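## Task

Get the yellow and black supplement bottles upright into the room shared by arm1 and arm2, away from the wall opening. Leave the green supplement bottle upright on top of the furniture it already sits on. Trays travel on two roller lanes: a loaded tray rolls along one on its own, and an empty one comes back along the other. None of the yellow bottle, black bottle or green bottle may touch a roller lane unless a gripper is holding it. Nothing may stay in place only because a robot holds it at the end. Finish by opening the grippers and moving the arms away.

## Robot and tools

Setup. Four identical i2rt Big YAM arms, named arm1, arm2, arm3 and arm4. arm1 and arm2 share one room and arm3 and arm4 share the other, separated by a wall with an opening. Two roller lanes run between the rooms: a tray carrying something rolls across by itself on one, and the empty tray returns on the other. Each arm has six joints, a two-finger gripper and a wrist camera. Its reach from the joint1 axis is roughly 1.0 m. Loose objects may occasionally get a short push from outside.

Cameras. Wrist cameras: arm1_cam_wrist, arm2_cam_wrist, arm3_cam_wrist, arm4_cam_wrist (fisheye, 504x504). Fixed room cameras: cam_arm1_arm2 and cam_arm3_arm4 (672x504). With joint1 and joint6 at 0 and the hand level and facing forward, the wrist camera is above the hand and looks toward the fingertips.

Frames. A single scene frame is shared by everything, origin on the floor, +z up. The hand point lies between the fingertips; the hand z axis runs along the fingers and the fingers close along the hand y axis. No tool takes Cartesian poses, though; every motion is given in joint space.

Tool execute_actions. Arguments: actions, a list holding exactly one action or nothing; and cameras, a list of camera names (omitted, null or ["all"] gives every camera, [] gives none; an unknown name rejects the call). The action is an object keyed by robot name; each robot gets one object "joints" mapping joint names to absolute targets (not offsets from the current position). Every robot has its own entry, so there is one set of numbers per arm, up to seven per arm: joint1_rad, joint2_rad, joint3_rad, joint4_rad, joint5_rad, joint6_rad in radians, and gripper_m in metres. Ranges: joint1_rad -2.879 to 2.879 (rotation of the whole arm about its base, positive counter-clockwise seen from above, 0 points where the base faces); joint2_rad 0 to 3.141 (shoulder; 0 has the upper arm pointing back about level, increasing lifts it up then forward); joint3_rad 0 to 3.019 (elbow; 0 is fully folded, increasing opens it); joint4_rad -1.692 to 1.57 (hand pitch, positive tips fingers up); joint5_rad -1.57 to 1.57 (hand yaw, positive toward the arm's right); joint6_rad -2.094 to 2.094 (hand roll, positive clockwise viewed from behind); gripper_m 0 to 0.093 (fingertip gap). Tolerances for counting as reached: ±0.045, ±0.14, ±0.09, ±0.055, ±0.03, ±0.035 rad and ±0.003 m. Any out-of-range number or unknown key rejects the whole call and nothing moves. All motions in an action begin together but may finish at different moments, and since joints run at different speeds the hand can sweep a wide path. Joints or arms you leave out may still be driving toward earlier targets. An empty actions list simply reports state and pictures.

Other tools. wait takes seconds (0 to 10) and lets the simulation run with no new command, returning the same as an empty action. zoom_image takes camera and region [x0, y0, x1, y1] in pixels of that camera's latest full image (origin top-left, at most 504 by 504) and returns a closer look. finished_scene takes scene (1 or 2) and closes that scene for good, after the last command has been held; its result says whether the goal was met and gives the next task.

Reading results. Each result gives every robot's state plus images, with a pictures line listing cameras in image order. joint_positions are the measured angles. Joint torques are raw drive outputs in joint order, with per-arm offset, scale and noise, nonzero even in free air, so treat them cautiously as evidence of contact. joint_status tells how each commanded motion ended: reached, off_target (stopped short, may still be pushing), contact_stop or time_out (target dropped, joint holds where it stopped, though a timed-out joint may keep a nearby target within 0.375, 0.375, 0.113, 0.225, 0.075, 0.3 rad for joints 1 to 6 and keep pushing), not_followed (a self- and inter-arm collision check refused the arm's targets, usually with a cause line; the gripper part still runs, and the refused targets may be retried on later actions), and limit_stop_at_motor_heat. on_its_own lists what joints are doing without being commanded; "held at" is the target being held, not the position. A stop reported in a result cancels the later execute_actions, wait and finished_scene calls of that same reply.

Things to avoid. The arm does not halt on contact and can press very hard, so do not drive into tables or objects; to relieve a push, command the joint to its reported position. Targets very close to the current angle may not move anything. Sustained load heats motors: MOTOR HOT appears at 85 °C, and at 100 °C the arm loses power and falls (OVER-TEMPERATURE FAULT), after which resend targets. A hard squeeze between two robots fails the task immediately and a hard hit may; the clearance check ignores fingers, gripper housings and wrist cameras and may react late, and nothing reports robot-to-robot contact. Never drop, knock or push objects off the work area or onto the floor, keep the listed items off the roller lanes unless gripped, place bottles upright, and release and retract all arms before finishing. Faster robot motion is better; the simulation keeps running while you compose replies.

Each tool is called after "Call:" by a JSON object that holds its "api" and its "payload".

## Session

Call:
{"api": "execute_actions", "payload": {"actions": []}}

Scene clock: 0.00 s.
Joint torques (N m, as the arm reports them, + toward a larger angle): no reading
arm1.joint_positions: joint1_rad=-0.638 joint2_rad=+0.286 joint3_rad=+1.478 joint4_rad=-1.198 joint5_rad=-0.069 joint6_rad=+0.167 gripper_m=+0.095
arm1.joint_status: not commanded
arm1.hand: x=-1.1003 y=-0.5433 z=+1.5144 quat_wxyz=(-0.593, +0.286, -0.646, -0.386) (m; scene frame)
arm2.joint_positions: joint1_rad=+0.527 joint2_rad=+0.365 joint3_rad=+1.641 joint4_rad=-1.257 joint5_rad=-0.082 joint6_rad=-0.162 gripper_m=+0.094
arm2.joint_status: not commanded
arm2.hand: x=-1.7652 y=+0.1567 z=+1.5768 quat_wxyz=(-0.697, +0.257, -0.650, -0.161) (m; scene frame)
arm3.joint_positions: joint1_rad=+0.061 joint2_rad=+0.582 joint3_rad=+1.434 joint4_rad=-1.471 joint5_rad=-0.020 joint6_rad=-0.617 gripper_m=+0.095
arm3.joint_status: not commanded
arm3.hand: x=+1.1815 y=-0.4072 z=+1.4632 quat_wxyz=(-0.403, +0.795, -0.396, -0.219) (m; scene frame)
arm4.joint_positions: joint1_rad=-0.224 joint2_rad=+0.307 joint3_rad=+1.586 joint4_rad=-1.226 joint5_rad=+0.002 joint6_rad=+0.762 gripper_m=+0.094
arm4.joint_status: not commanded
arm4.hand: x=+1.7161 y=+0.1327 z=+1.5795 quat_wxyz=(-0.199, -0.612, +0.316, +0.698) (m; scene frame)
pictures: arm1_cam_wrist, arm2_cam_wrist, arm3_cam_wrist, arm4_cam_wrist, cam_arm1_arm2, cam_arm3_arm4
Images, in order (width x height): arm1_cam_wrist 504x504, arm2_cam_wrist 504x504, arm3_cam_wrist 504x504, arm4_cam_wrist 504x504, cam_arm1_arm2 672x504, cam_arm3_arm4 672x504.

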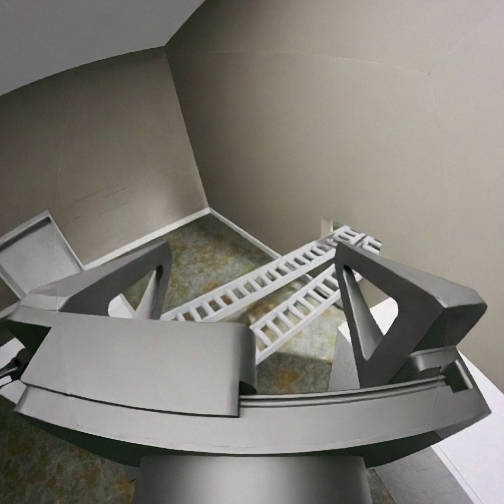

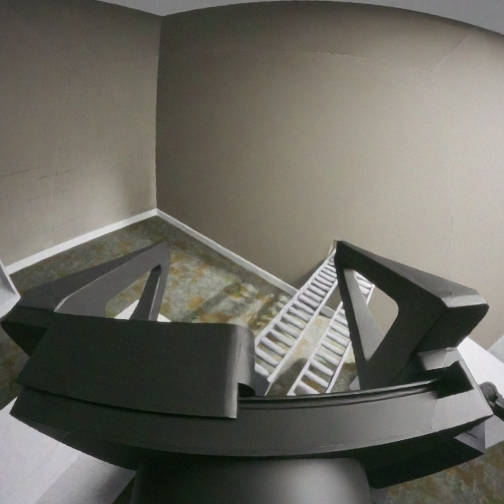

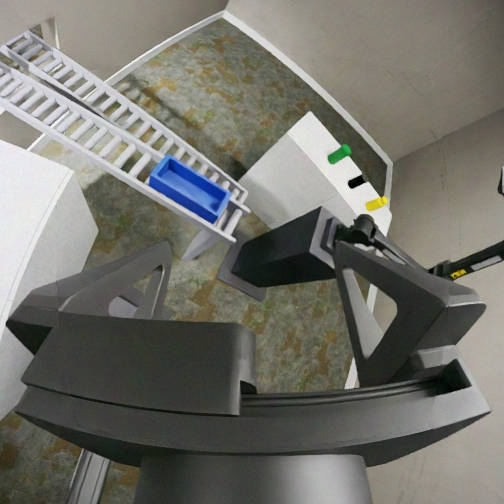

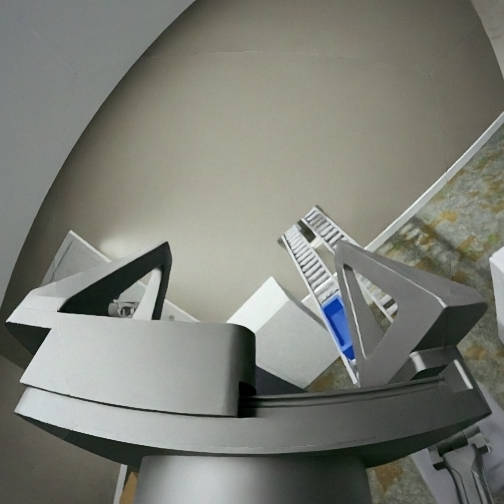

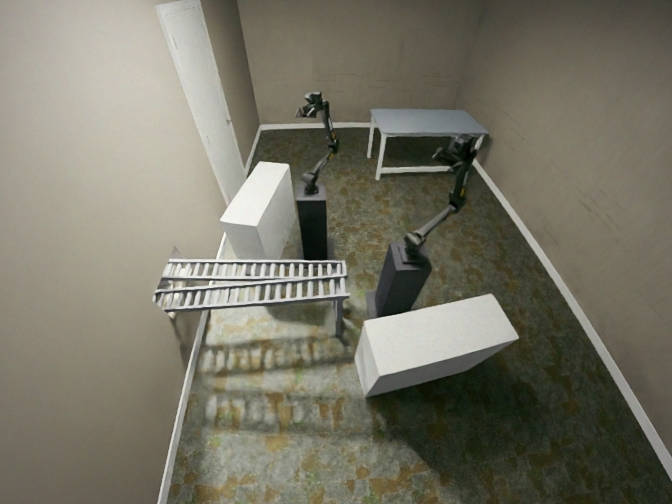

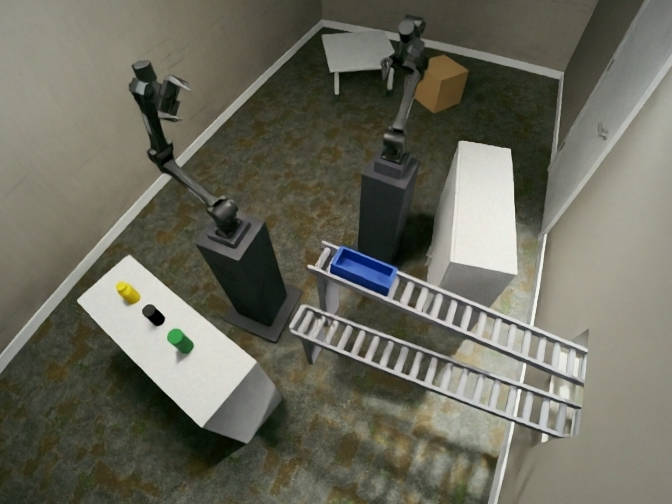

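Call:
{"api": "execute_actions", "payload": {"actions": [{"arm3":{"joints":{"joint1_rad":0.64,"joint2_rad":2.5,"joint3_rad":1.8,"joint4_rad":-0.77,"joint5_rad":0.9,"joint6_rad":0,"gripper_m":0}},"arm4":{"joints":{"joint1_rad":-1.5,"joint2_rad":0.8,"joint3_rad":1.0,"joint4_rad":-1.2,"joint5_rad":0,"joint6_rad":0}}}], "cameras": ["arm3_cam_wrist","arm4_cam_wrist","cam_arm3_arm4"]}}

Scene clock: 5.10 s.
Joint torques (N m, as the arm reports them, + toward a larger angle): arm1=[ 2.11  8.07  5.83  2.42 -0.15 -0.11] | arm2=[-0.79  8.6   5.67  1.26 -0.13  0.09] | arm3=[ -1.04 -19.41   6.97   0.51   0.68   0.13] | arm4=[-0.36 -1.11  9.33  1.    0.08 -0.04]
arm1.joint_positions: joint1_rad=-0.638 joint2_rad=+0.286 joint3_rad=+1.478 joint4_rad=-1.198 joint5_rad=-0.069 joint6_rad=+0.167 gripper_m=+0.095
arm1.joint_status: not commanded
arm1.hand: x=-1.1003 y=-0.5433 z=+1.5144 quat_wxyz=(-0.593, +0.286, -0.646, -0.386) (m; scene frame)
arm2.joint_positions: joint1_rad=+0.527 joint2_rad=+0.365 joint3_rad=+1.641 joint4_rad=-1.257 joint5_rad=-0.082 joint6_rad=-0.162 gripper_m=+0.094
arm2.joint_status: not commanded
arm2.hand: x=-1.7652 y=+0.1567 z=+1.5768 quat_wxyz=(-0.697, +0.257, -0.650, -0.161) (m; scene frame)
arm3.joint_positions: joint1_rad=+0.642 joint2_rad=+2.508 joint3_rad=+1.789 joint4_rad=-0.777 joint5_rad=+0.898 joint6_rad=-0.011 gripper_m=+0.001
arm3.joint_status: all done
arm3.hand: x=+0.9283 y=+0.0288 z=+0.7904 quat_wxyz=(-0.400, +0.789, -0.430, +0.178) (m; scene frame)
arm4.joint_positions: joint1_rad=-1.494 joint2_rad=+0.792 joint3_rad=+0.981 joint4_rad=-1.200 joint5_rad=+0.001 joint6_rad=+0.009 gripper_m=+0.094
arm4.joint_status: all done
arm4.hand: x=+1.7217 y=+0.4360 z=+1.2045 quat_wxyz=(+0.188, -0.710, +0.646, +0.207) (m; scene frame)
pictures: arm3_cam_wrist, arm4_cam_wrist, cam_arm3_arm4
Images, in order (width x height): arm3_cam_wrist 504x504, arm4_cam_wrist 504x504, cam_arm3_arm4 672x504.

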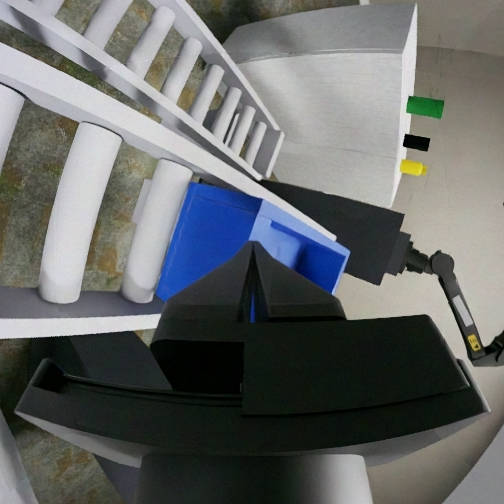

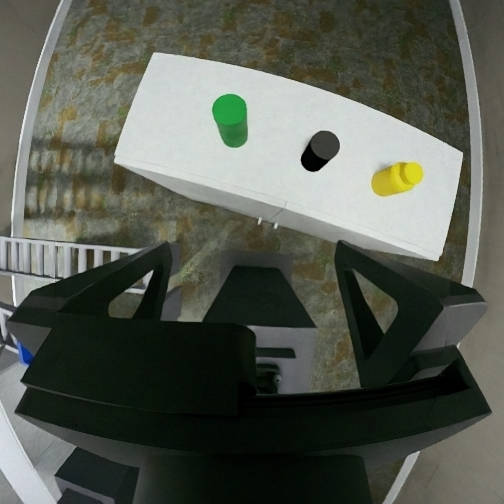

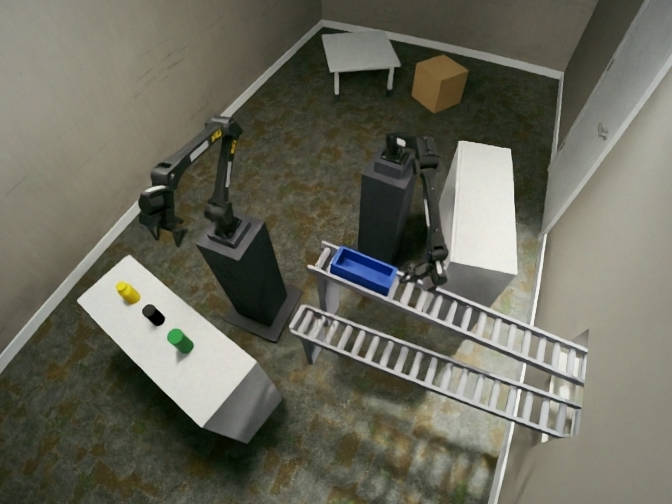

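Call:
{"api": "execute_actions", "payload": {"actions": [{"arm3":{"joints":{"joint1_rad":0.58,"joint2_rad":2.58,"joint3_rad":1.76}},"arm4":{"joints":{"joint1_rad":-1.77,"joint2_rad":1.68,"joint3_rad":1.43,"joint4_rad":-1.29}}}], "cameras": ["arm3_cam_wrist","arm4_cam_wrist","cam_arm3_arm4"]}}

Scene clock: 7.87 s.
Joint torques (N m, as the arm reports them, + toward a larger angle): arm1=[ 2.1   8.06  5.83  2.4  -0.15 -0.11] | arm2=[-0.63  8.54  5.68  1.25 -0.12  0.09] | arm3=[ -1.45 -15.78   4.96   0.3   -0.36   0.12] | arm4=[  0.15 -16.01   8.97  -0.28   0.09  -0.02]
arm1.joint_positions: joint1_rad=-0.638 joint2_rad=+0.286 joint3_rad=+1.478 joint4_rad=-1.198 joint5_rad=-0.069 joint6_rad=+0.167 gripper_m=+0.095
arm1.joint_status: not commanded
arm1.hand: x=-1.1003 y=-0.5433 z=+1.5144 quat_wxyz=(-0.593, +0.286, -0.646, -0.386) (m; scene frame)
arm2.joint_positions: joint1_rad=+0.527 joint2_rad=+0.365 joint3_rad=+1.641 joint4_rad=-1.257 joint5_rad=-0.082 joint6_rad=-0.162 gripper_m=+0.094
arm2.joint_status: not commanded
arm2.hand: x=-1.7652 y=+0.1567 z=+1.5768 quat_wxyz=(-0.697, +0.257, -0.650, -0.161) (m; scene frame)
arm3.joint_positions: joint1_rad=+0.587 joint2_rad=+2.547 joint3_rad=+1.773 joint4_rad=-0.774 joint5_rad=+0.920 joint6_rad=-0.011 gripper_m=+0.001
arm3.joint_status: all done
arm3.hand: x=+0.9740 y=+0.0286 z=+0.7642 quat_wxyz=(-0.393, +0.779, -0.440, +0.214) (m; scene frame)
arm4.joint_positions: joint1_rad=-1.770 joint2_rad=+1.700 joint3_rad=+1.401 joint4_rad=-1.285 joint5_rad=+0.000 joint6_rad=+0.008 gripper_m=+0.094
arm4.joint_status: all done
arm4.hand: x=+1.8400 y=+0.6210 z=+1.0342 quat_wxyz=(-0.002, -0.640, +0.768, -0.002) (m; scene frame)
pictures: arm3_cam_wrist, arm4_cam_wrist, cam_arm3_arm4
Images, in order (width x height): arm3_cam_wrist 504x504, arm4_cam_wrist 504x504, cam_arm3_arm4 672x504.

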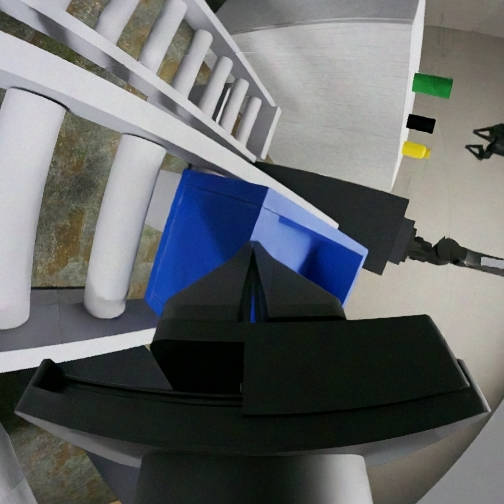

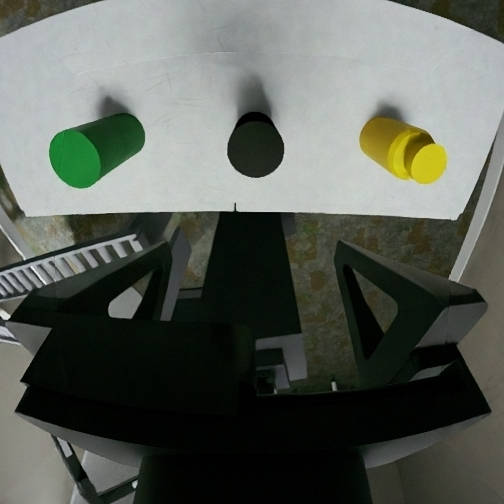

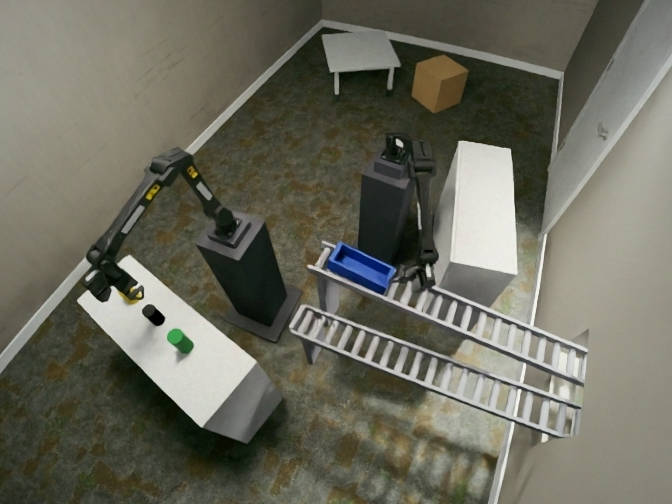

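Call:
{"api": "execute_actions", "payload": {"actions": [{"arm3":{"joints":{"joint1_rad":0.635}},"arm4":{"joints":{"joint2_rad":1.92,"joint3_rad":1.285,"joint4_rad":-0.9}}}], "cameras": ["arm3_cam_wrist","arm4_cam_wrist"]}}

Scene clock: 10.20 s.
Joint torques (N m, as the arm reports them, + toward a larger angle): arm1=[ 2.09  8.1   5.83  2.42 -0.15 -0.11] | arm2=[-0.91  8.52  5.66  1.22 -0.13  0.09] | arm3=[ -1.2  -17.18   5.05   0.24   0.53   0.11] | arm4=[  0.16 -17.55   6.74   0.37   0.09  -0.02]
arm1.joint_positions: joint1_rad=-0.638 joint2_rad=+0.286 joint3_rad=+1.478 joint4_rad=-1.198 joint5_rad=-0.069 joint6_rad=+0.167 gripper_m=+0.095
arm1.joint_status: not commanded
arm1.hand: x=-1.1003 y=-0.5433 z=+1.5144 quat_wxyz=(-0.593, +0.286, -0.646, -0.386) (m; scene frame)
arm2.joint_positions: joint1_rad=+0.527 joint2_rad=+0.365 joint3_rad=+1.641 joint4_rad=-1.257 joint5_rad=-0.082 joint6_rad=-0.162 gripper_m=+0.094
arm2.joint_status: not commanded
arm2.hand: x=-1.7652 y=+0.1567 z=+1.5768 quat_wxyz=(-0.697, +0.257, -0.650, -0.161) (m; scene frame)
arm3.joint_positions: joint1_rad=+0.639 joint2_rad=+2.568 joint3_rad=+1.766 joint4_rad=-0.773 joint5_rad=+0.901 joint6_rad=-0.011 gripper_m=+0.001
arm3.joint_status: all done
arm3.hand: x=+0.9455 y=+0.0081 z=+0.7468 quat_wxyz=(-0.385, +0.796, -0.416, +0.210) (m; scene frame)
arm4.joint_positions: joint1_rad=-1.770 joint2_rad=+1.939 joint3_rad=+1.270 joint4_rad=-0.911 joint5_rad=+0.000 joint6_rad=+0.008 gripper_m=+0.094
arm4.joint_status: all done
arm4.hand: x=+1.8437 y=+0.6413 z=+0.8721 quat_wxyz=(+0.000, -0.640, +0.768, -0.001) (m; scene frame)
pictures: arm3_cam_wrist, arm4_cam_wrist
Images, in order (width x height): arm3_cam_wrist 504x504, arm4_cam_wrist 504x504.

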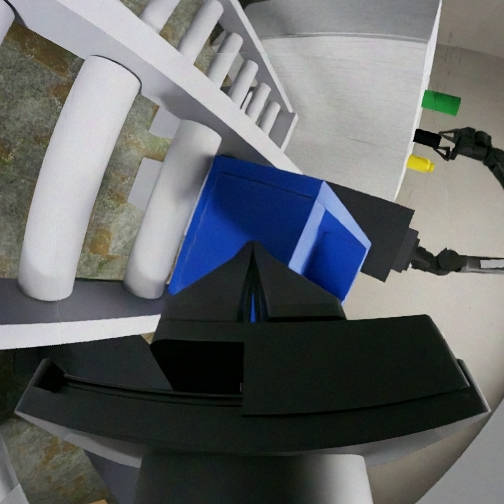

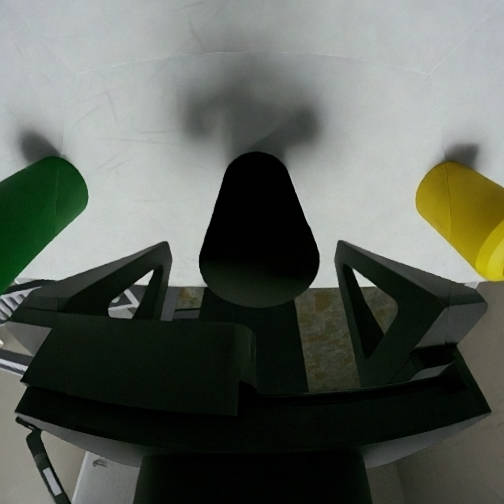

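Call:
{"api": "execute_actions", "payload": {"actions": [{"arm3":{"joints":{"joint2_rad":2.62,"joint1_rad":0.62}},"arm4":{"joints":{"joint2_rad":1.955,"joint4_rad":-0.865}}}], "cameras": []}}

Call:
{"api": "execute_actions", "payload": {"actions": [{"arm4":{"joints":{"gripper_m":0.03}}}], "cameras": ["arm4_cam_wrist"]}}

Call:
{"api": "execute_actions", "payload": {"actions": [{"arm4":{"joints":{"joint4_rad":-1.43,"joint2_rad":1.75,"joint3_rad":1.66}}}], "cameras": []}}

Call:
{"api": "execute_actions", "payload": {"actions": [{"arm4":{"joints":{"joint1_rad":0.17,"joint6_rad":0.18}}}], "cameras": ["arm4_cam_wrist"]}}

Call:
{"api": "execute_actions", "payload": {"actions": [{"arm4":{"joints":{"joint4_rad":-1.3,"joint2_rad":2.22,"joint3_rad":2.03}}}], "cameras": ["arm3_cam_wrist","arm4_cam_wrist","cam_arm3_arm4"]}}

Scene clock: 12.23 s.
Joint torques (N m, as the arm reports them, + toward a larger angle): arm1=[ 2.11  8.07  5.83  2.41 -0.15 -0.11] | arm2=[-0.75  8.48  5.7   1.25 -0.13  0.1 ] | arm3=[ -1.74 -17.7    4.96   0.18   0.56   0.12] | arm4=[  0.01 -14.96   6.73   0.5    0.09  -0.02]
arm1.joint_positions: joint1_rad=-0.638 joint2_rad=+0.286 joint3_rad=+1.478 joint4_rad=-1.198 joint5_rad=-0.069 joint6_rad=+0.167 gripper_m=+0.095
arm1.joint_status: not commanded
arm1.hand: x=-1.1003 y=-0.5433 z=+1.5144 quat_wxyz=(-0.593, +0.286, -0.646, -0.386) (m; scene frame)
arm2.joint_positions: joint1_rad=+0.527 joint2_rad=+0.365 joint3_rad=+1.641 joint4_rad=-1.257 joint5_rad=-0.082 joint6_rad=-0.162 gripper_m=+0.094
arm2.joint_status: not commanded
arm2.hand: x=-1.7652 y=+0.1567 z=+1.5768 quat_wxyz=(-0.697, +0.257, -0.650, -0.161) (m; scene frame)
arm3.joint_positions: joint1_rad=+0.629 joint2_rad=+2.614 joint3_rad=+1.766 joint4_rad=-0.773 joint5_rad=+0.900 joint6_rad=-0.011 gripper_m=+0.001
arm3.joint_status: all done
arm3.hand: x=+0.9596 y=-0.0019 z=+0.7186 quat_wxyz=(-0.374, +0.799, -0.411, +0.230) (m; scene frame)
arm4.joint_positions: joint1_rad=-1.770 joint2_rad=+1.939 joint3_rad=+1.270 joint4_rad=-0.877 joint5_rad=+0.000 joint6_rad=+0.008 gripper_m=+0.094
arm4.joint_status: all done
arm4.hand: x=+1.8451 y=+0.6495 z=+0.8722 quat_wxyz=(+0.013, -0.640, +0.768, +0.010) (m; scene frame)
pictures: none
No camera images: the call's "cameras" was empty. Leave "cameras" out to get every camera's image.

Scene clock: 12.87 s.
Joint torques (N m, as the arm reports them, + toward a larger angle): arm1=[ 2.08  8.15  5.83  2.43 -0.15 -0.11] | arm2=[-0.82  8.59  5.63  1.26 -0.14  0.09] | arm3=[ -1.67 -17.59   4.9    0.24   0.55   0.12] | arm4=[  0.01 -14.86   6.7    0.46   0.08  -0.02]
arm1.joint_positions: joint1_rad=-0.638 joint2_rad=+0.286 joint3_rad=+1.478 joint4_rad=-1.198 joint5_rad=-0.069 joint6_rad=+0.167 gripper_m=+0.095
arm1.joint_status: not commanded
arm1.hand: x=-1.1003 y=-0.5433 z=+1.5144 quat_wxyz=(-0.593, +0.286, -0.646, -0.386) (m; scene frame)
arm2.joint_positions: joint1_rad=+0.527 joint2_rad=+0.365 joint3_rad=+1.641 joint4_rad=-1.257 joint5_rad=-0.082 joint6_rad=-0.162 gripper_m=+0.094
arm2.joint_status: not commanded
arm2.hand: x=-1.7652 y=+0.1567 z=+1.5768 quat_wxyz=(-0.697, +0.257, -0.650, -0.161) (m; scene frame)
arm3.joint_positions: joint1_rad=+0.629 joint2_rad=+2.614 joint3_rad=+1.766 joint4_rad=-0.773 joint5_rad=+0.900 joint6_rad=-0.011 gripper_m=+0.001
arm3.joint_status: not commanded
arm3.hand: x=+0.9596 y=-0.0019 z=+0.7186 quat_wxyz=(-0.374, +0.799, -0.411, +0.230) (m; scene frame)
arm4.joint_positions: joint1_rad=-1.770 joint2_rad=+1.939 joint3_rad=+1.270 joint4_rad=-0.877 joint5_rad=+0.000 joint6_rad=+0.007 gripper_m=+0.058
arm4.joint_status: gripper_m off_target (ended at +0.058, target +0.030)
arm4.hand: x=+1.8451 y=+0.6496 z=+0.8722 quat_wxyz=(+0.013, -0.640, +0.768, +0.010) (m; scene frame)
pictures: arm4_cam_wrist
Images, in order (width x height): arm4_cam_wrist 504x504.

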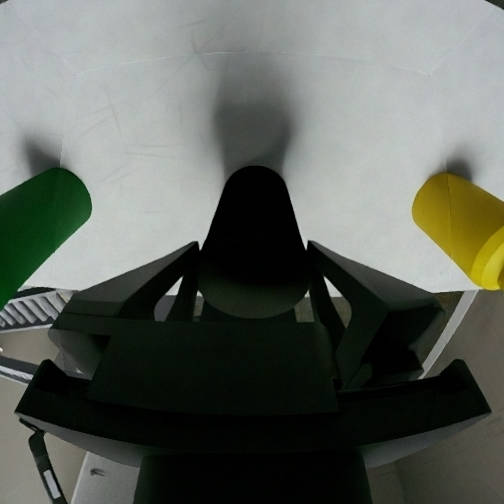

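Scene clock: 14.30 s.
Joint torques (N m, as the arm reports them, + toward a larger angle): arm1=[ 2.08  8.08  5.83  2.43 -0.15 -0.11] | arm2=[-0.91  8.43  5.69  1.24 -0.13  0.09] | arm3=[ -1.69 -17.67   4.89   0.17   0.56   0.12] | arm4=[  0.14 -15.74   8.82  -0.35   0.09  -0.02]
arm1.joint_positions: joint1_rad=-0.638 joint2_rad=+0.286 joint3_rad=+1.478 joint4_rad=-1.198 joint5_rad=-0.069 joint6_rad=+0.167 gripper_m=+0.095
arm1.joint_status: not commanded
arm1.hand: x=-1.1003 y=-0.5433 z=+1.5144 quat_wxyz=(-0.593, +0.286, -0.646, -0.386) (m; scene frame)
arm2.joint_positions: joint1_rad=+0.527 joint2_rad=+0.365 joint3_rad=+1.641 joint4_rad=-1.257 joint5_rad=-0.082 joint6_rad=-0.162 gripper_m=+0.094
arm2.joint_status: not commanded
arm2.hand: x=-1.7652 y=+0.1567 z=+1.5768 quat_wxyz=(-0.697, +0.257, -0.650, -0.161) (m; scene frame)
arm3.joint_positions: joint1_rad=+0.629 joint2_rad=+2.614 joint3_rad=+1.766 joint4_rad=-0.773 joint5_rad=+0.900 joint6_rad=-0.011 gripper_m=+0.001
arm3.joint_status: not commanded
arm3.hand: x=+0.9596 y=-0.0019 z=+0.7186 quat_wxyz=(-0.374, +0.799, -0.411, +0.230) (m; scene frame)
arm4.joint_positions: joint1_rad=-1.770 joint2_rad=+1.750 joint3_rad=+1.639 joint4_rad=-1.420 joint5_rad=+0.000 joint6_rad=+0.007 gripper_m=+0.058
arm4.joint_status: all done
arm4.hand: x=+1.8477 y=+0.6656 z=+1.0983 quat_wxyz=(+0.018, -0.640, +0.768, +0.015) (m; scene frame)
pictures: none
No camera images: the call's "cameras" was empty. Leave "cameras" out to get every camera's image.

Scene clock: 16.40 s.
Joint torques (N m, as the arm reports them, + toward a larger angle): arm1=[ 2.09  8.12  5.83  2.41 -0.15 -0.11] | arm2=[-0.69  8.54  5.67  1.29 -0.13  0.1 ] | arm3=[ -1.67 -17.69   4.89   0.18   0.55   0.12] | arm4=[ -0.75 -16.63   8.71  -0.42   0.21   0.11]
arm1.joint_positions: joint1_rad=-0.638 joint2_rad=+0.286 joint3_rad=+1.478 joint4_rad=-1.198 joint5_rad=-0.069 joint6_rad=+0.167 gripper_m=+0.095
arm1.joint_status: not commanded
arm1.hand: x=-1.1003 y=-0.5433 z=+1.5144 quat_wxyz=(-0.593, +0.286, -0.646, -0.386) (m; scene frame)
arm2.joint_positions: joint1_rad=+0.527 joint2_rad=+0.365 joint3_rad=+1.641 joint4_rad=-1.257 joint5_rad=-0.082 joint6_rad=-0.162 gripper_m=+0.094
arm2.joint_status: not commanded
arm2.hand: x=-1.7652 y=+0.1567 z=+1.5768 quat_wxyz=(-0.697, +0.257, -0.650, -0.161) (m; scene frame)
arm3.joint_positions: joint1_rad=+0.629 joint2_rad=+2.614 joint3_rad=+1.766 joint4_rad=-0.773 joint5_rad=+0.900 joint6_rad=-0.011 gripper_m=+0.001
arm3.joint_status: not commanded
arm3.hand: x=+0.9596 y=-0.0019 z=+0.7186 quat_wxyz=(-0.374, +0.799, -0.411, +0.230) (m; scene frame)
arm4.joint_positions: joint1_rad=+0.179 joint2_rad=+1.760 joint3_rad=+1.639 joint4_rad=-1.420 joint5_rad=-0.003 joint6_rad=+0.171 gripper_m=+0.059
arm4.joint_status: all done
arm4.hand: x=+1.2186 y=+0.0172 z=+1.0870 quat_wxyz=(+0.000, -1.000, -0.017, +0.013) (m; scene frame)
pictures: arm4_cam_wrist
Images, in order (width x height): arm4_cam_wrist 504x504.

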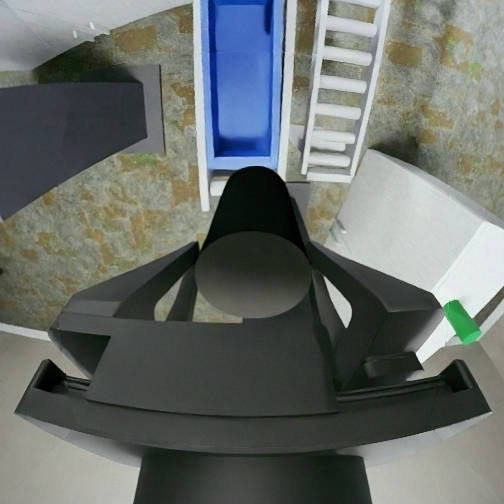

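Scene clock: 17.83 s.
Joint torques (N m, as the arm reports them, + toward a larger angle): arm1=[ 2.08  8.13  5.83  2.41 -0.15 -0.11] | arm2=[-0.58  8.43  5.67  1.3  -0.12  0.09] | arm3=[ -1.68 -17.71   4.9    0.17   0.56   0.12] | arm4=[ -0.87 -24.77  10.8   -0.03   0.2    0.11]
arm1.joint_positions: joint1_rad=-0.638 joint2_rad=+0.286 joint3_rad=+1.478 joint4_rad=-1.198 joint5_rad=-0.069 joint6_rad=+0.167 gripper_m=+0.095
arm1.joint_status: not commanded
arm1.hand: x=-1.1003 y=-0.5433 z=+1.5144 quat_wxyz=(-0.593, +0.286, -0.646, -0.386) (m; scene frame)
arm2.joint_positions: joint1_rad=+0.527 joint2_rad=+0.365 joint3_rad=+1.641 joint4_rad=-1.257 joint5_rad=-0.082 joint6_rad=-0.162 gripper_m=+0.094
arm2.joint_status: not commanded
arm2.hand: x=-1.7652 y=+0.1567 z=+1.5768 quat_wxyz=(-0.697, +0.257, -0.650, -0.161) (m; scene frame)
arm3.joint_positions: joint1_rad=+0.629 joint2_rad=+2.614 joint3_rad=+1.766 joint4_rad=-0.773 joint5_rad=+0.900 joint6_rad=-0.011 gripper_m=+0.001
arm3.joint_status: not commanded
arm3.hand: x=+0.9596 y=-0.0019 z=+0.7186 quat_wxyz=(-0.374, +0.799, -0.411, +0.230) (m; scene frame)
arm4.joint_positions: joint1_rad=+0.179 joint2_rad=+2.258 joint3_rad=+1.973 joint4_rad=-1.302 joint5_rad=-0.003 joint6_rad=+0.171 gripper_m=+0.059
arm4.joint_status: all done
arm4.hand: x=+1.0908 y=-0.0082 z=+0.9154 quat_wxyz=(+0.004, -1.000, -0.017, -0.009) (m; scene frame)
pictures: arm3_cam_wrist, arm4_cam_wrist, cam_arm3_arm4
Images, in order (width x height): arm3_cam_wrist 504x504, arm4_cam_wrist 504x504, cam_arm3_arm4 672x504.

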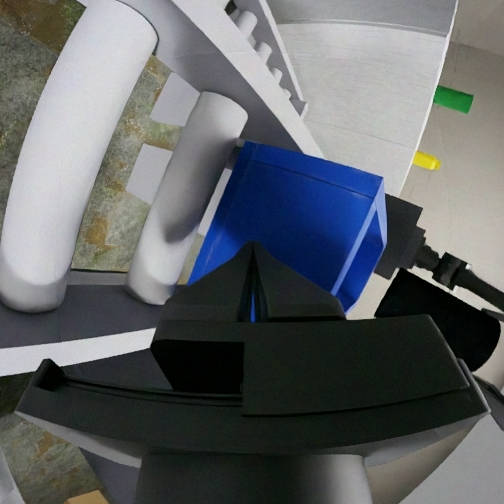

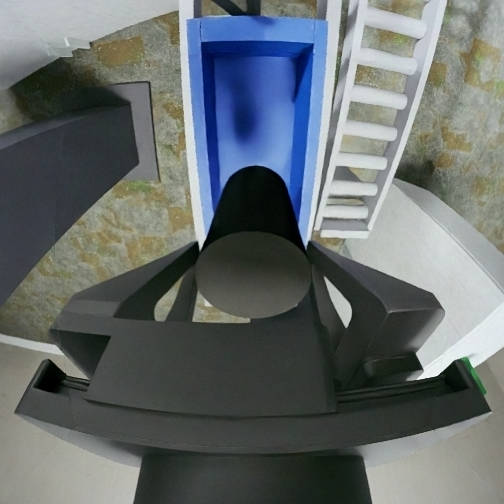

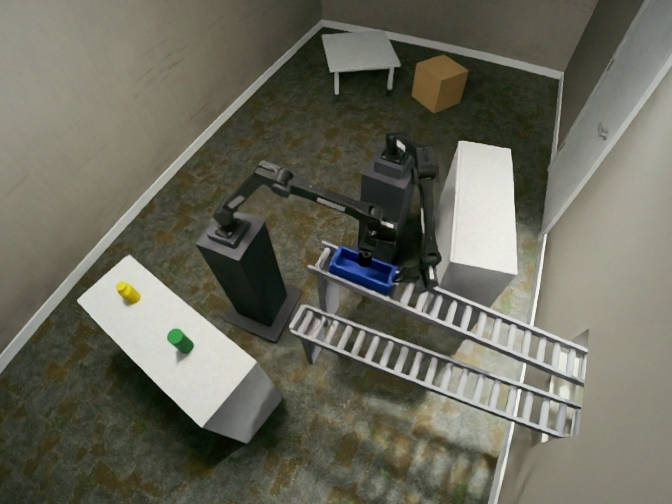

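Call:
{"api": "execute_actions", "payload": {"actions": [{"arm4":{"joints":{"joint1_rad":0.155,"joint4_rad":-1.165,"joint2_rad":2.435,"joint3_rad":2.12}}}], "cameras": ["arm4_cam_wrist","cam_arm3_arm4"]}}

Call:
{"api": "zoom_image", "payload": {"camera": "cam_arm3_arm4", "region": [310, 200, 460, 320]}}

Scene clock: 23.83 s.
Joint torques (N m, as the arm reports them, + toward a larger angle): arm1=[ 2.09  8.13  5.82  2.41 -0.15 -0.11] | arm2=[-0.9   8.75  5.68  1.25 -0.12  0.1 ] | arm3=[ -1.63 -17.69   4.9    0.18   0.56   0.12] | arm4=[ -0.83 -25.8    8.8    0.18   0.19   0.11]
arm1.joint_positions: joint1_rad=-0.638 joint2_rad=+0.286 joint3_rad=+1.478 joint4_rad=-1.198 joint5_rad=-0.069 joint6_rad=+0.167 gripper_m=+0.095
arm1.joint_status: not commanded
arm1.hand: x=-1.1003 y=-0.5433 z=+1.5144 quat_wxyz=(-0.593, +0.286, -0.646, -0.386) (m; scene frame)
arm2.joint_positions: joint1_rad=+0.527 joint2_rad=+0.365 joint3_rad=+1.641 joint4_rad=-1.257 joint5_rad=-0.082 joint6_rad=-0.162 gripper_m=+0.094
arm2.joint_status: not commanded
arm2.hand: x=-1.7652 y=+0.1567 z=+1.5768 quat_wxyz=(-0.697, +0.257, -0.650, -0.161) (m; scene frame)
arm3.joint_positions: joint1_rad=+0.629 joint2_rad=+2.614 joint3_rad=+1.766 joint4_rad=-0.773 joint5_rad=+0.900 joint6_rad=-0.011 gripper_m=+0.001
arm3.joint_status: not commanded
arm3.hand: x=+0.9596 y=-0.0019 z=+0.7186 quat_wxyz=(-0.374, +0.799, -0.411, +0.230) (m; scene frame)
arm4.joint_positions: joint1_rad=+0.161 joint2_rad=+2.467 joint3_rad=+2.091 joint4_rad=-1.170 joint5_rad=-0.002 joint6_rad=+0.171 gripper_m=+0.059
arm4.joint_status: all done
arm4.hand: x=+1.0451 y=-0.0037 z=+0.8165 quat_wxyz=(+0.001, -1.000, -0.008, +0.011) (m; scene frame)
pictures: arm4_cam_wrist, cam_arm3_arm4
Images, in order (width x height): arm4_cam_wrist 504x504, cam_arm3_arm4 672x504.

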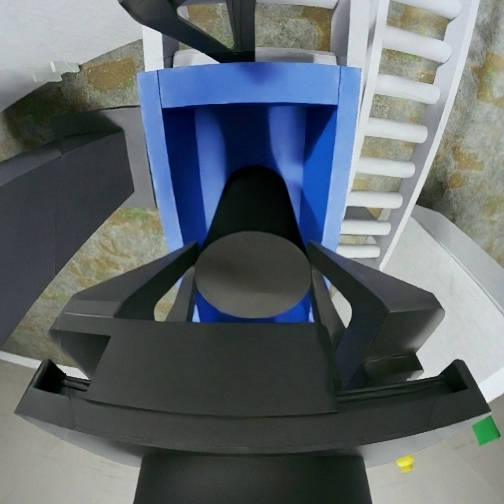

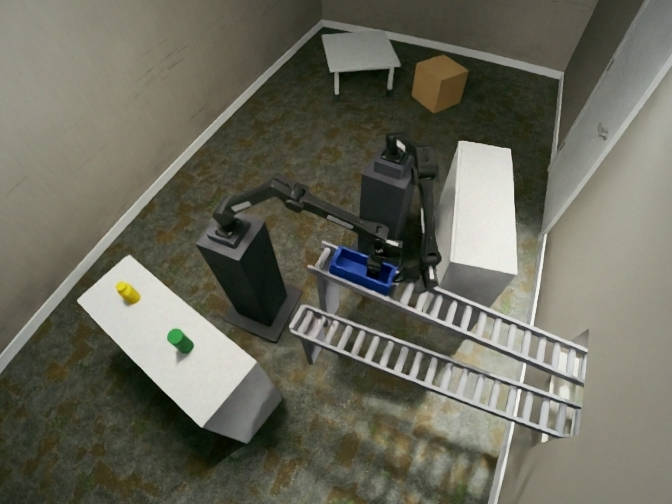

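Region (310, 200, 460, 320) of cam_arm3_arm4's 672x504 image, scaled by 3.360, with more detail than that image has; it fills the top 403 rows of this view, and the rest is white.

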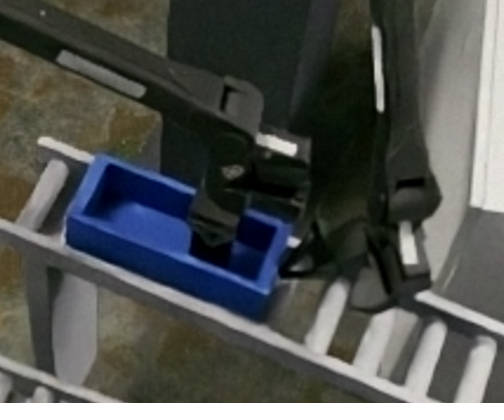

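Call:
{"api": "execute_actions", "payload": {"actions": [{"arm4":{"joints":{"joint2_rad":2.505}}}], "cameras": ["arm4_cam_wrist"]}}

Scene clock: 24.97 s.
Joint torques (N m, as the arm reports them, + toward a larger angle): arm1=[ 2.09  8.11  5.83  2.41 -0.15 -0.11] | arm2=[-1.03  8.61  5.66  1.25 -0.14  0.1 ] | arm3=[ -1.64 -17.64   4.89   0.18   0.56   0.12] | arm4=[ -0.68 -22.61   8.67   0.18   0.14   0.1 ]
arm1.joint_positions: joint1_rad=-0.638 joint2_rad=+0.286 joint3_rad=+1.478 joint4_rad=-1.198 joint5_rad=-0.069 joint6_rad=+0.167 gripper_m=+0.095
arm1.joint_status: not commanded
arm1.hand: x=-1.1003 y=-0.5433 z=+1.5144 quat_wxyz=(-0.593, +0.286, -0.646, -0.386) (m; scene frame)
arm2.joint_positions: joint1_rad=+0.527 joint2_rad=+0.365 joint3_rad=+1.641 joint4_rad=-1.257 joint5_rad=-0.082 joint6_rad=-0.162 gripper_m=+0.094
arm2.joint_status: not commanded
arm2.hand: x=-1.7652 y=+0.1567 z=+1.5768 quat_wxyz=(-0.697, +0.257, -0.650, -0.161) (m; scene frame)
arm3.joint_positions: joint1_rad=+0.629 joint2_rad=+2.614 joint3_rad=+1.766 joint4_rad=-0.773 joint5_rad=+0.900 joint6_rad=-0.011 gripper_m=+0.001
arm3.joint_status: not commanded
arm3.hand: x=+0.9596 y=-0.0019 z=+0.7186 quat_wxyz=(-0.374, +0.799, -0.411, +0.230) (m; scene frame)
arm4.joint_positions: joint1_rad=+0.161 joint2_rad=+2.485 joint3_rad=+2.091 joint4_rad=-1.170 joint5_rad=-0.001 joint6_rad=+0.172 gripper_m=+0.058
arm4.joint_status: all done
arm4.hand: x=+1.0486 y=-0.0024 z=+0.8041 quat_wxyz=(+0.003, -1.000, -0.008, +0.002) (m; scene frame)
pictures: arm4_cam_wrist
Images, in order (width x height): arm4_cam_wrist 504x504.

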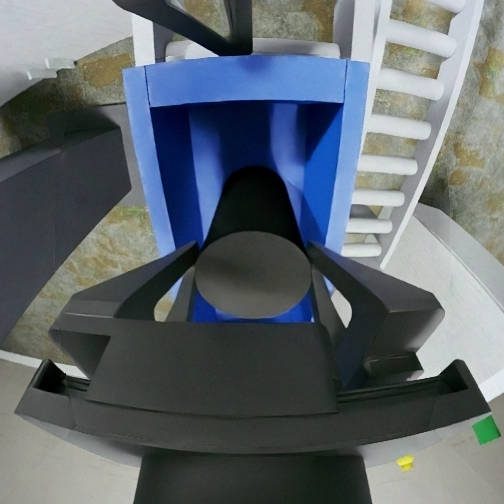

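Likely touching down. Release, go to yellow.

Call:
{"api": "execute_actions", "payload": {"actions": [{"arm4":{"joints":{"gripper_m":0.093}}}], "cameras": ["arm4_cam_wrist"]}}

Call:
{"api": "execute_actions", "payload": {"actions": [{"arm4":{"joints":{"joint2_rad":1.8,"joint3_rad":1.58,"joint4_rad":-1.34,"joint6_rad":0}}}], "cameras": ["arm4_cam_wrist"]}}

Call:
{"api": "execute_actions", "payload": {"actions": [{"arm4":{"joints":{"joint1_rad":-2.11}}}], "cameras": ["arm4_cam_wrist"]}}

Scene clock: 26.47 s.
Joint torques (N m, as the arm reports them, + toward a larger angle): arm1=[ 2.07  8.09  5.83  2.41 -0.15 -0.11] | arm2=[-0.87  8.66  5.67  1.18 -0.12  0.09] | arm3=[ -1.56 -17.66   4.91   0.18   0.57   0.12] | arm4=[ -0.6  -22.34   8.65   0.13   0.13   0.11]
arm1.joint_positions: joint1_rad=-0.638 joint2_rad=+0.286 joint3_rad=+1.478 joint4_rad=-1.198 joint5_rad=-0.069 joint6_rad=+0.167 gripper_m=+0.095
arm1.joint_status: not commanded
arm1.hand: x=-1.1003 y=-0.5433 z=+1.5144 quat_wxyz=(-0.593, +0.286, -0.646, -0.386) (m; scene frame)
arm2.joint_positions: joint1_rad=+0.527 joint2_rad=+0.365 joint3_rad=+1.641 joint4_rad=-1.257 joint5_rad=-0.082 joint6_rad=-0.162 gripper_m=+0.094
arm2.joint_status: not commanded
arm2.hand: x=-1.7652 y=+0.1567 z=+1.5768 quat_wxyz=(-0.697, +0.257, -0.650, -0.161) (m; scene frame)
arm3.joint_positions: joint1_rad=+0.629 joint2_rad=+2.614 joint3_rad=+1.766 joint4_rad=-0.773 joint5_rad=+0.900 joint6_rad=-0.011 gripper_m=+0.001
arm3.joint_status: not commanded
arm3.hand: x=+0.9595 y=-0.0019 z=+0.7185 quat_wxyz=(-0.374, +0.799, -0.411, +0.230) (m; scene frame)
arm4.joint_positions: joint1_rad=+0.161 joint2_rad=+2.486 joint3_rad=+2.091 joint4_rad=-1.170 joint5_rad=-0.001 joint6_rad=+0.172 gripper_m=+0.093
arm4.joint_status: all done
arm4.hand: x=+1.0488 y=-0.0024 z=+0.8035 quat_wxyz=(+0.003, -1.000, -0.008, +0.002) (m; scene frame)
pictures: arm4_cam_wrist
Images, in order (width x height): arm4_cam_wrist 504x504.

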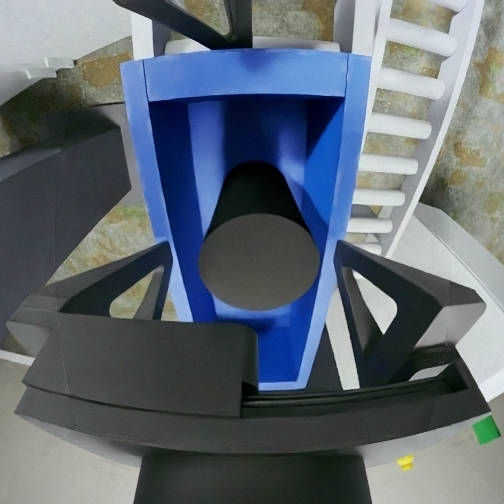

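Scene clock: 28.10 s.
Joint torques (N m, as the arm reports them, + toward a larger angle): arm1=[ 2.14  8.05  5.82  2.42 -0.15 -0.11] | arm2=[-0.76  8.39  5.7   1.25 -0.12  0.1 ] | arm3=[ -1.65 -17.64   4.9    0.18   0.58   0.12] | arm4=[ -0.5  -15.57   7.14  -0.31   0.12  -0.03]
arm1.joint_positions: joint1_rad=-0.638 joint2_rad=+0.286 joint3_rad=+1.478 joint4_rad=-1.198 joint5_rad=-0.069 joint6_rad=+0.167 gripper_m=+0.095
arm1.joint_status: not commanded
arm1.hand: x=-1.1003 y=-0.5433 z=+1.5144 quat_wxyz=(-0.593, +0.286, -0.646, -0.386) (m; scene frame)
arm2.joint_positions: joint1_rad=+0.527 joint2_rad=+0.365 joint3_rad=+1.641 joint4_rad=-1.257 joint5_rad=-0.082 joint6_rad=-0.162 gripper_m=+0.094
arm2.joint_status: not commanded
arm2.hand: x=-1.7652 y=+0.1567 z=+1.5768 quat_wxyz=(-0.697, +0.257, -0.650, -0.161) (m; scene frame)
arm3.joint_positions: joint1_rad=+0.629 joint2_rad=+2.614 joint3_rad=+1.766 joint4_rad=-0.773 joint5_rad=+0.900 joint6_rad=-0.011 gripper_m=+0.001
arm3.joint_status: not commanded
arm3.hand: x=+0.9595 y=-0.0019 z=+0.7185 quat_wxyz=(-0.374, +0.799, -0.411, +0.230) (m; scene frame)
arm4.joint_positions: joint1_rad=+0.161 joint2_rad=+1.791 joint3_rad=+1.580 joint4_rad=-1.332 joint5_rad=-0.001 joint6_rad=+0.009 gripper_m=+0.093
arm4.joint_status: all done
arm4.hand: x=+1.2118 y=+0.0267 z=+1.0487 quat_wxyz=(+0.002, -0.996, -0.089, +0.012) (m; scene frame)
pictures: arm4_cam_wrist
Images, in order (width x height): arm4_cam_wrist 504x504.

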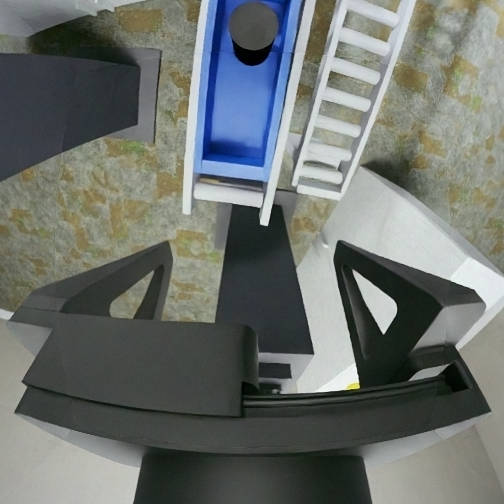

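Scene clock: 30.33 s.
Joint torques (N m, as the arm reports them, + toward a larger angle): arm1=[ 2.09  8.13  5.82  2.42 -0.15 -0.11] | arm2=[-0.97  8.62  5.65  1.3  -0.13  0.1 ] | arm3=[ -1.64 -17.67   4.87   0.17   0.57   0.12] | arm4=[  1.05 -15.88   7.19  -0.29   0.06  -0.02]
arm1.joint_positions: joint1_rad=-0.638 joint2_rad=+0.286 joint3_rad=+1.478 joint4_rad=-1.198 joint5_rad=-0.069 joint6_rad=+0.167 gripper_m=+0.095
arm1.joint_status: not commanded
arm1.hand: x=-1.1003 y=-0.5433 z=+1.5144 quat_wxyz=(-0.593, +0.286, -0.646, -0.386) (m; scene frame)
arm2.joint_positions: joint1_rad=+0.527 joint2_rad=+0.365 joint3_rad=+1.641 joint4_rad=-1.257 joint5_rad=-0.082 joint6_rad=-0.162 gripper_m=+0.094
arm2.joint_status: not commanded
arm2.hand: x=-1.7652 y=+0.1567 z=+1.5768 quat_wxyz=(-0.697, +0.257, -0.650, -0.161) (m; scene frame)
arm3.joint_positions: joint1_rad=+0.629 joint2_rad=+2.614 joint3_rad=+1.766 joint4_rad=-0.773 joint5_rad=+0.900 joint6_rad=-0.011 gripper_m=+0.001
arm3.joint_status: not commanded
arm3.hand: x=+0.9595 y=-0.0019 z=+0.7185 quat_wxyz=(-0.374, +0.799, -0.411, +0.230) (m; scene frame)
arm4.joint_positions: joint1_rad=-2.119 joint2_rad=+1.796 joint3_rad=+1.580 joint4_rad=-1.332 joint5_rad=+0.001 joint6_rad=+0.007 gripper_m=+0.093
arm4.joint_status: all done
arm4.hand: x=+2.0288 y=+0.6062 z=+1.0524 quat_wxyz=(+0.013, -0.498, +0.867, +0.008) (m; scene frame)
pictures: arm4_cam_wrist
Images, in order (width x height): arm4_cam_wrist 504x504.

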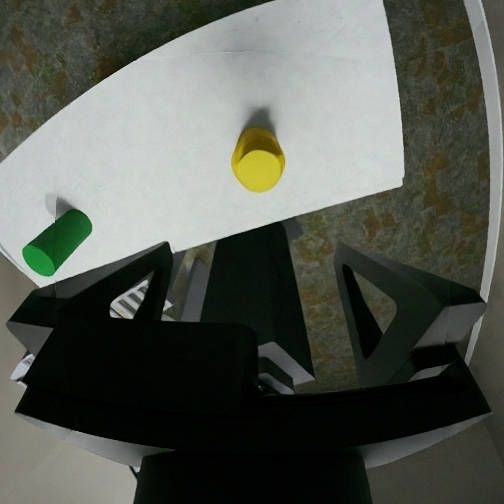

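Call:
{"api": "execute_actions", "payload": {"actions": [{"arm4":{"joints":{"joint2_rad":1.99,"joint3_rad":1.385,"joint4_rad":-0.92,"joint1_rad":-2.135}}}], "cameras": ["arm4_cam_wrist"]}}

Call:
{"api": "execute_actions", "payload": {"actions": [{"arm4":{"joints":{"gripper_m":0.03}}}], "cameras": ["arm4_cam_wrist"]}}

Scene clock: 32.43 s.
Joint torques (N m, as the arm reports them, + toward a larger angle): arm1=[ 2.08  8.09  5.82  2.41 -0.15 -0.11] | arm2=[-0.97  8.52  5.73  1.3  -0.13  0.09] | arm3=[ -1.64 -17.64   4.89   0.18   0.58   0.11] | arm4=[ -0.73 -18.38   7.11   0.34   0.05  -0.02]
arm1.joint_positions: joint1_rad=-0.638 joint2_rad=+0.286 joint3_rad=+1.478 joint4_rad=-1.198 joint5_rad=-0.069 joint6_rad=+0.167 gripper_m=+0.095
arm1.joint_status: not commanded
arm1.hand: x=-1.1003 y=-0.5433 z=+1.5144 quat_wxyz=(-0.593, +0.286, -0.646, -0.386) (m; scene frame)
arm2.joint_positions: joint1_rad=+0.527 joint2_rad=+0.365 joint3_rad=+1.641 joint4_rad=-1.257 joint5_rad=-0.082 joint6_rad=-0.162 gripper_m=+0.094
arm2.joint_status: not commanded
arm2.hand: x=-1.7652 y=+0.1567 z=+1.5768 quat_wxyz=(-0.697, +0.257, -0.650, -0.161) (m; scene frame)
arm3.joint_positions: joint1_rad=+0.629 joint2_rad=+2.614 joint3_rad=+1.766 joint4_rad=-0.773 joint5_rad=+0.900 joint6_rad=-0.011 gripper_m=+0.001
arm3.joint_status: not commanded
arm3.hand: x=+0.9595 y=-0.0019 z=+0.7185 quat_wxyz=(-0.374, +0.799, -0.411, +0.230) (m; scene frame)
arm4.joint_positions: joint1_rad=-2.125 joint2_rad=+2.007 joint3_rad=+1.366 joint4_rad=-0.931 joint5_rad=+0.001 joint6_rad=+0.007 gripper_m=+0.093
arm4.joint_status: all done
arm4.hand: x=+2.0308 y=+0.6040 z=+0.8661 quat_wxyz=(+0.002, -0.495, +0.869, +0.002) (m; scene frame)
pictures: arm4_cam_wrist
Images, in order (width x height): arm4_cam_wrist 504x504.

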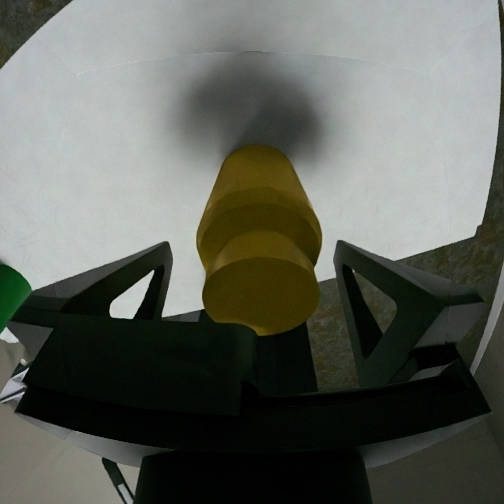

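Scene clock: 33.07 s.
Joint torques (N m, as the arm reports them, + toward a larger angle): arm1=[ 2.07  8.12  5.82  2.42 -0.15 -0.11] | arm2=[-0.85  8.35  5.74  1.31 -0.12  0.09] | arm3=[ -1.62 -17.62   4.89   0.16   0.58   0.12] | arm4=[ -0.63 -18.59   7.14   0.35   0.08  -0.01]
arm1.joint_positions: joint1_rad=-0.638 joint2_rad=+0.286 joint3_rad=+1.478 joint4_rad=-1.198 joint5_rad=-0.069 joint6_rad=+0.167 gripper_m=+0.095
arm1.joint_status: not commanded
arm1.hand: x=-1.1003 y=-0.5433 z=+1.5144 quat_wxyz=(-0.593, +0.286, -0.646, -0.386) (m; scene frame)
arm2.joint_positions: joint1_rad=+0.527 joint2_rad=+0.365 joint3_rad=+1.641 joint4_rad=-1.257 joint5_rad=-0.082 joint6_rad=-0.162 gripper_m=+0.094
arm2.joint_status: not commanded
arm2.hand: x=-1.7652 y=+0.1567 z=+1.5768 quat_wxyz=(-0.697, +0.257, -0.650, -0.161) (m; scene frame)
arm3.joint_positions: joint1_rad=+0.629 joint2_rad=+2.614 joint3_rad=+1.766 joint4_rad=-0.773 joint5_rad=+0.900 joint6_rad=-0.011 gripper_m=+0.001
arm3.joint_status: not commanded
arm3.hand: x=+0.9595 y=-0.0019 z=+0.7185 quat_wxyz=(-0.374, +0.799, -0.411, +0.230) (m; scene frame)
arm4.joint_positions: joint1_rad=-2.126 joint2_rad=+2.007 joint3_rad=+1.366 joint4_rad=-0.931 joint5_rad=+0.001 joint6_rad=+0.007 gripper_m=+0.064
arm4.joint_status: gripper_m off_target (ended at +0.064, target +0.030)
arm4.hand: x=+2.0312 y=+0.6040 z=+0.8661 quat_wxyz=(+0.002, -0.495, +0.869, +0.002) (m; scene frame)
pictures: arm4_cam_wrist
Images, in order (width x height): arm4_cam_wrist 504x504.

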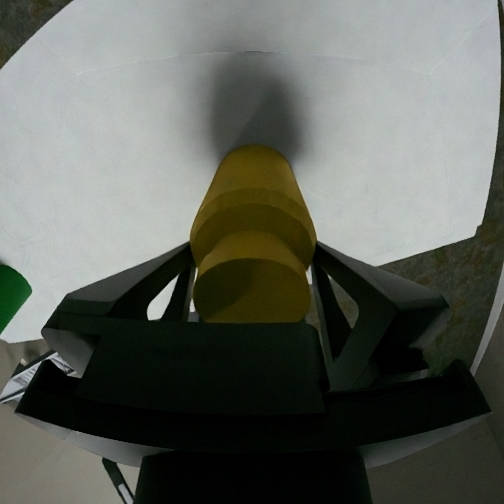

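Call:
{"api": "execute_actions", "payload": {"actions": [{"arm4":{"joints":{"joint4_rad":-1.45,"joint2_rad":1.75,"joint3_rad":1.65}}}], "cameras": []}}

Call:
{"api": "execute_actions", "payload": {"actions": [{"arm4":{"joints":{"joint1_rad":0.186,"joint6_rad":0.22}}}], "cameras": []}}

Call:
{"api": "execute_actions", "payload": {"actions": [{"arm4":{"joints":{"joint4_rad":-1.14,"joint2_rad":2.03}}}], "cameras": ["arm4_cam_wrist"]}}

Scene clock: 37.50 s.
Joint torques (N m, as the arm reports them, + toward a larger angle): arm1=[ 2.11  8.1   5.82  2.4  -0.15 -0.11] | arm2=[-0.89  8.49  5.69  1.24 -0.13  0.09] | arm3=[ -1.66 -17.66   4.88   0.18   0.58   0.12] | arm4=[ -0.58 -16.64   8.55  -0.42   0.08  -0.01]
arm1.joint_positions: joint1_rad=-0.638 joint2_rad=+0.286 joint3_rad=+1.478 joint4_rad=-1.198 joint5_rad=-0.069 joint6_rad=+0.167 gripper_m=+0.095
arm1.joint_status: not commanded
arm1.hand: x=-1.1003 y=-0.5433 z=+1.5144 quat_wxyz=(-0.593, +0.286, -0.646, -0.386) (m; scene frame)
arm2.joint_positions: joint1_rad=+0.527 joint2_rad=+0.365 joint3_rad=+1.641 joint4_rad=-1.257 joint5_rad=-0.082 joint6_rad=-0.162 gripper_m=+0.094
arm2.joint_status: not commanded
arm2.hand: x=-1.7652 y=+0.1567 z=+1.5768 quat_wxyz=(-0.697, +0.257, -0.650, -0.161) (m; scene frame)
arm3.joint_positions: joint1_rad=+0.629 joint2_rad=+2.614 joint3_rad=+1.766 joint4_rad=-0.773 joint5_rad=+0.900 joint6_rad=-0.011 gripper_m=+0.001
arm3.joint_status: not commanded
arm3.hand: x=+0.9595 y=-0.0019 z=+0.7185 quat_wxyz=(-0.374, +0.799, -0.411, +0.230) (m; scene frame)
arm4.joint_positions: joint1_rad=-2.126 joint2_rad=+1.760 joint3_rad=+1.631 joint4_rad=-1.441 joint5_rad=+0.001 joint6_rad=+0.007 gripper_m=+0.064
arm4.joint_status: all done
arm4.hand: x=+2.0255 y=+0.5935 z=+1.0902 quat_wxyz=(+0.004, -0.495, +0.869, +0.003) (m; scene frame)
pictures: none
No camera images: the call's "cameras" was empty. Leave "cameras" out to get every camera's image.

Scene clock: 39.77 s.
Joint torques (N m, as the arm reports them, + toward a larger angle): arm1=[ 2.12  8.12  5.83  2.42 -0.15 -0.11] | arm2=[-0.75  8.64  5.66  1.23 -0.13  0.1 ] | arm3=[ -1.65 -17.69   4.89   0.18   0.57   0.11] | arm4=[ -0.84 -16.74   8.53  -0.44   0.21   0.11]
arm1.joint_positions: joint1_rad=-0.638 joint2_rad=+0.286 joint3_rad=+1.478 joint4_rad=-1.198 joint5_rad=-0.069 joint6_rad=+0.167 gripper_m=+0.095
arm1.joint_status: not commanded
arm1.hand: x=-1.1003 y=-0.5433 z=+1.5144 quat_wxyz=(-0.593, +0.286, -0.646, -0.386) (m; scene frame)
arm2.joint_positions: joint1_rad=+0.527 joint2_rad=+0.365 joint3_rad=+1.641 joint4_rad=-1.257 joint5_rad=-0.082 joint6_rad=-0.162 gripper_m=+0.094
arm2.joint_status: not commanded
arm2.hand: x=-1.7652 y=+0.1567 z=+1.5768 quat_wxyz=(-0.697, +0.257, -0.650, -0.161) (m; scene frame)
arm3.joint_positions: joint1_rad=+0.629 joint2_rad=+2.614 joint3_rad=+1.766 joint4_rad=-0.773 joint5_rad=+0.900 joint6_rad=-0.011 gripper_m=+0.001
arm3.joint_status: not commanded
arm3.hand: x=+0.9595 y=-0.0019 z=+0.7185 quat_wxyz=(-0.374, +0.799, -0.411, +0.230) (m; scene frame)
arm4.joint_positions: joint1_rad=+0.195 joint2_rad=+1.761 joint3_rad=+1.631 joint4_rad=-1.441 joint5_rad=-0.003 joint6_rad=+0.211 gripper_m=+0.064
arm4.joint_status: all done
arm4.hand: x=+1.2274 y=+0.0103 z=+1.0834 quat_wxyz=(+0.003, -1.000, -0.005, -0.001) (m; scene frame)
pictures: none
No camera images: the call's "cameras" was empty. Leave "cameras" out to get every camera's image.

Scene clock: 41.10 s.
Joint torques (N m, as the arm reports them, + toward a larger angle): arm1=[ 2.06  8.11  5.83  2.42 -0.15 -0.11] | arm2=[-0.74  8.46  5.69  1.23 -0.13  0.08] | arm3=[ -1.67 -17.7    4.91   0.17   0.58   0.12] | arm4=[ -0.81 -21.98   8.17   0.24   0.2    0.11]
arm1.joint_positions: joint1_rad=-0.638 joint2_rad=+0.286 joint3_rad=+1.478 joint4_rad=-1.198 joint5_rad=-0.069 joint6_rad=+0.167 gripper_m=+0.095
arm1.joint_status: not commanded
arm1.hand: x=-1.1003 y=-0.5433 z=+1.5144 quat_wxyz=(-0.593, +0.286, -0.646, -0.386) (m; scene frame)
arm2.joint_positions: joint1_rad=+0.527 joint2_rad=+0.365 joint3_rad=+1.641 joint4_rad=-1.257 joint5_rad=-0.082 joint6_rad=-0.162 gripper_m=+0.094
arm2.joint_status: not commanded
arm2.hand: x=-1.7652 y=+0.1567 z=+1.5768 quat_wxyz=(-0.697, +0.257, -0.650, -0.161) (m; scene frame)
arm3.joint_positions: joint1_rad=+0.629 joint2_rad=+2.614 joint3_rad=+1.766 joint4_rad=-0.773 joint5_rad=+0.900 joint6_rad=-0.011 gripper_m=+0.001
arm3.joint_status: not commanded
arm3.hand: x=+0.9595 y=-0.0019 z=+0.7185 quat_wxyz=(-0.374, +0.799, -0.411, +0.230) (m; scene frame)
arm4.joint_positions: joint1_rad=+0.195 joint2_rad=+2.066 joint3_rad=+1.626 joint4_rad=-1.150 joint5_rad=-0.003 joint6_rad=+0.211 gripper_m=+0.064
arm4.joint_status: all done
arm4.hand: x=+1.1658 y=-0.0024 z=+0.9116 quat_wxyz=(+0.005, -1.000, -0.005, -0.011) (m; scene frame)
pictures: arm4_cam_wrist
Images, in order (width x height): arm4_cam_wrist 504x504.

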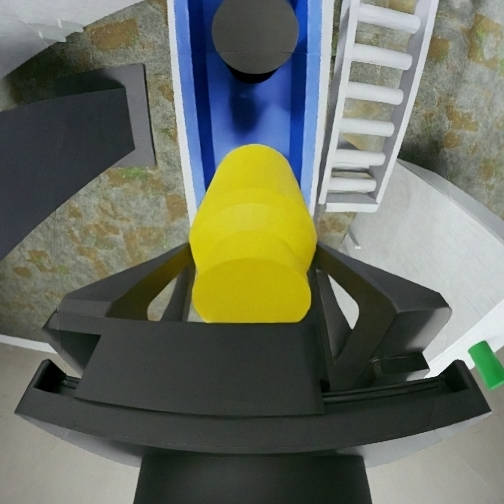

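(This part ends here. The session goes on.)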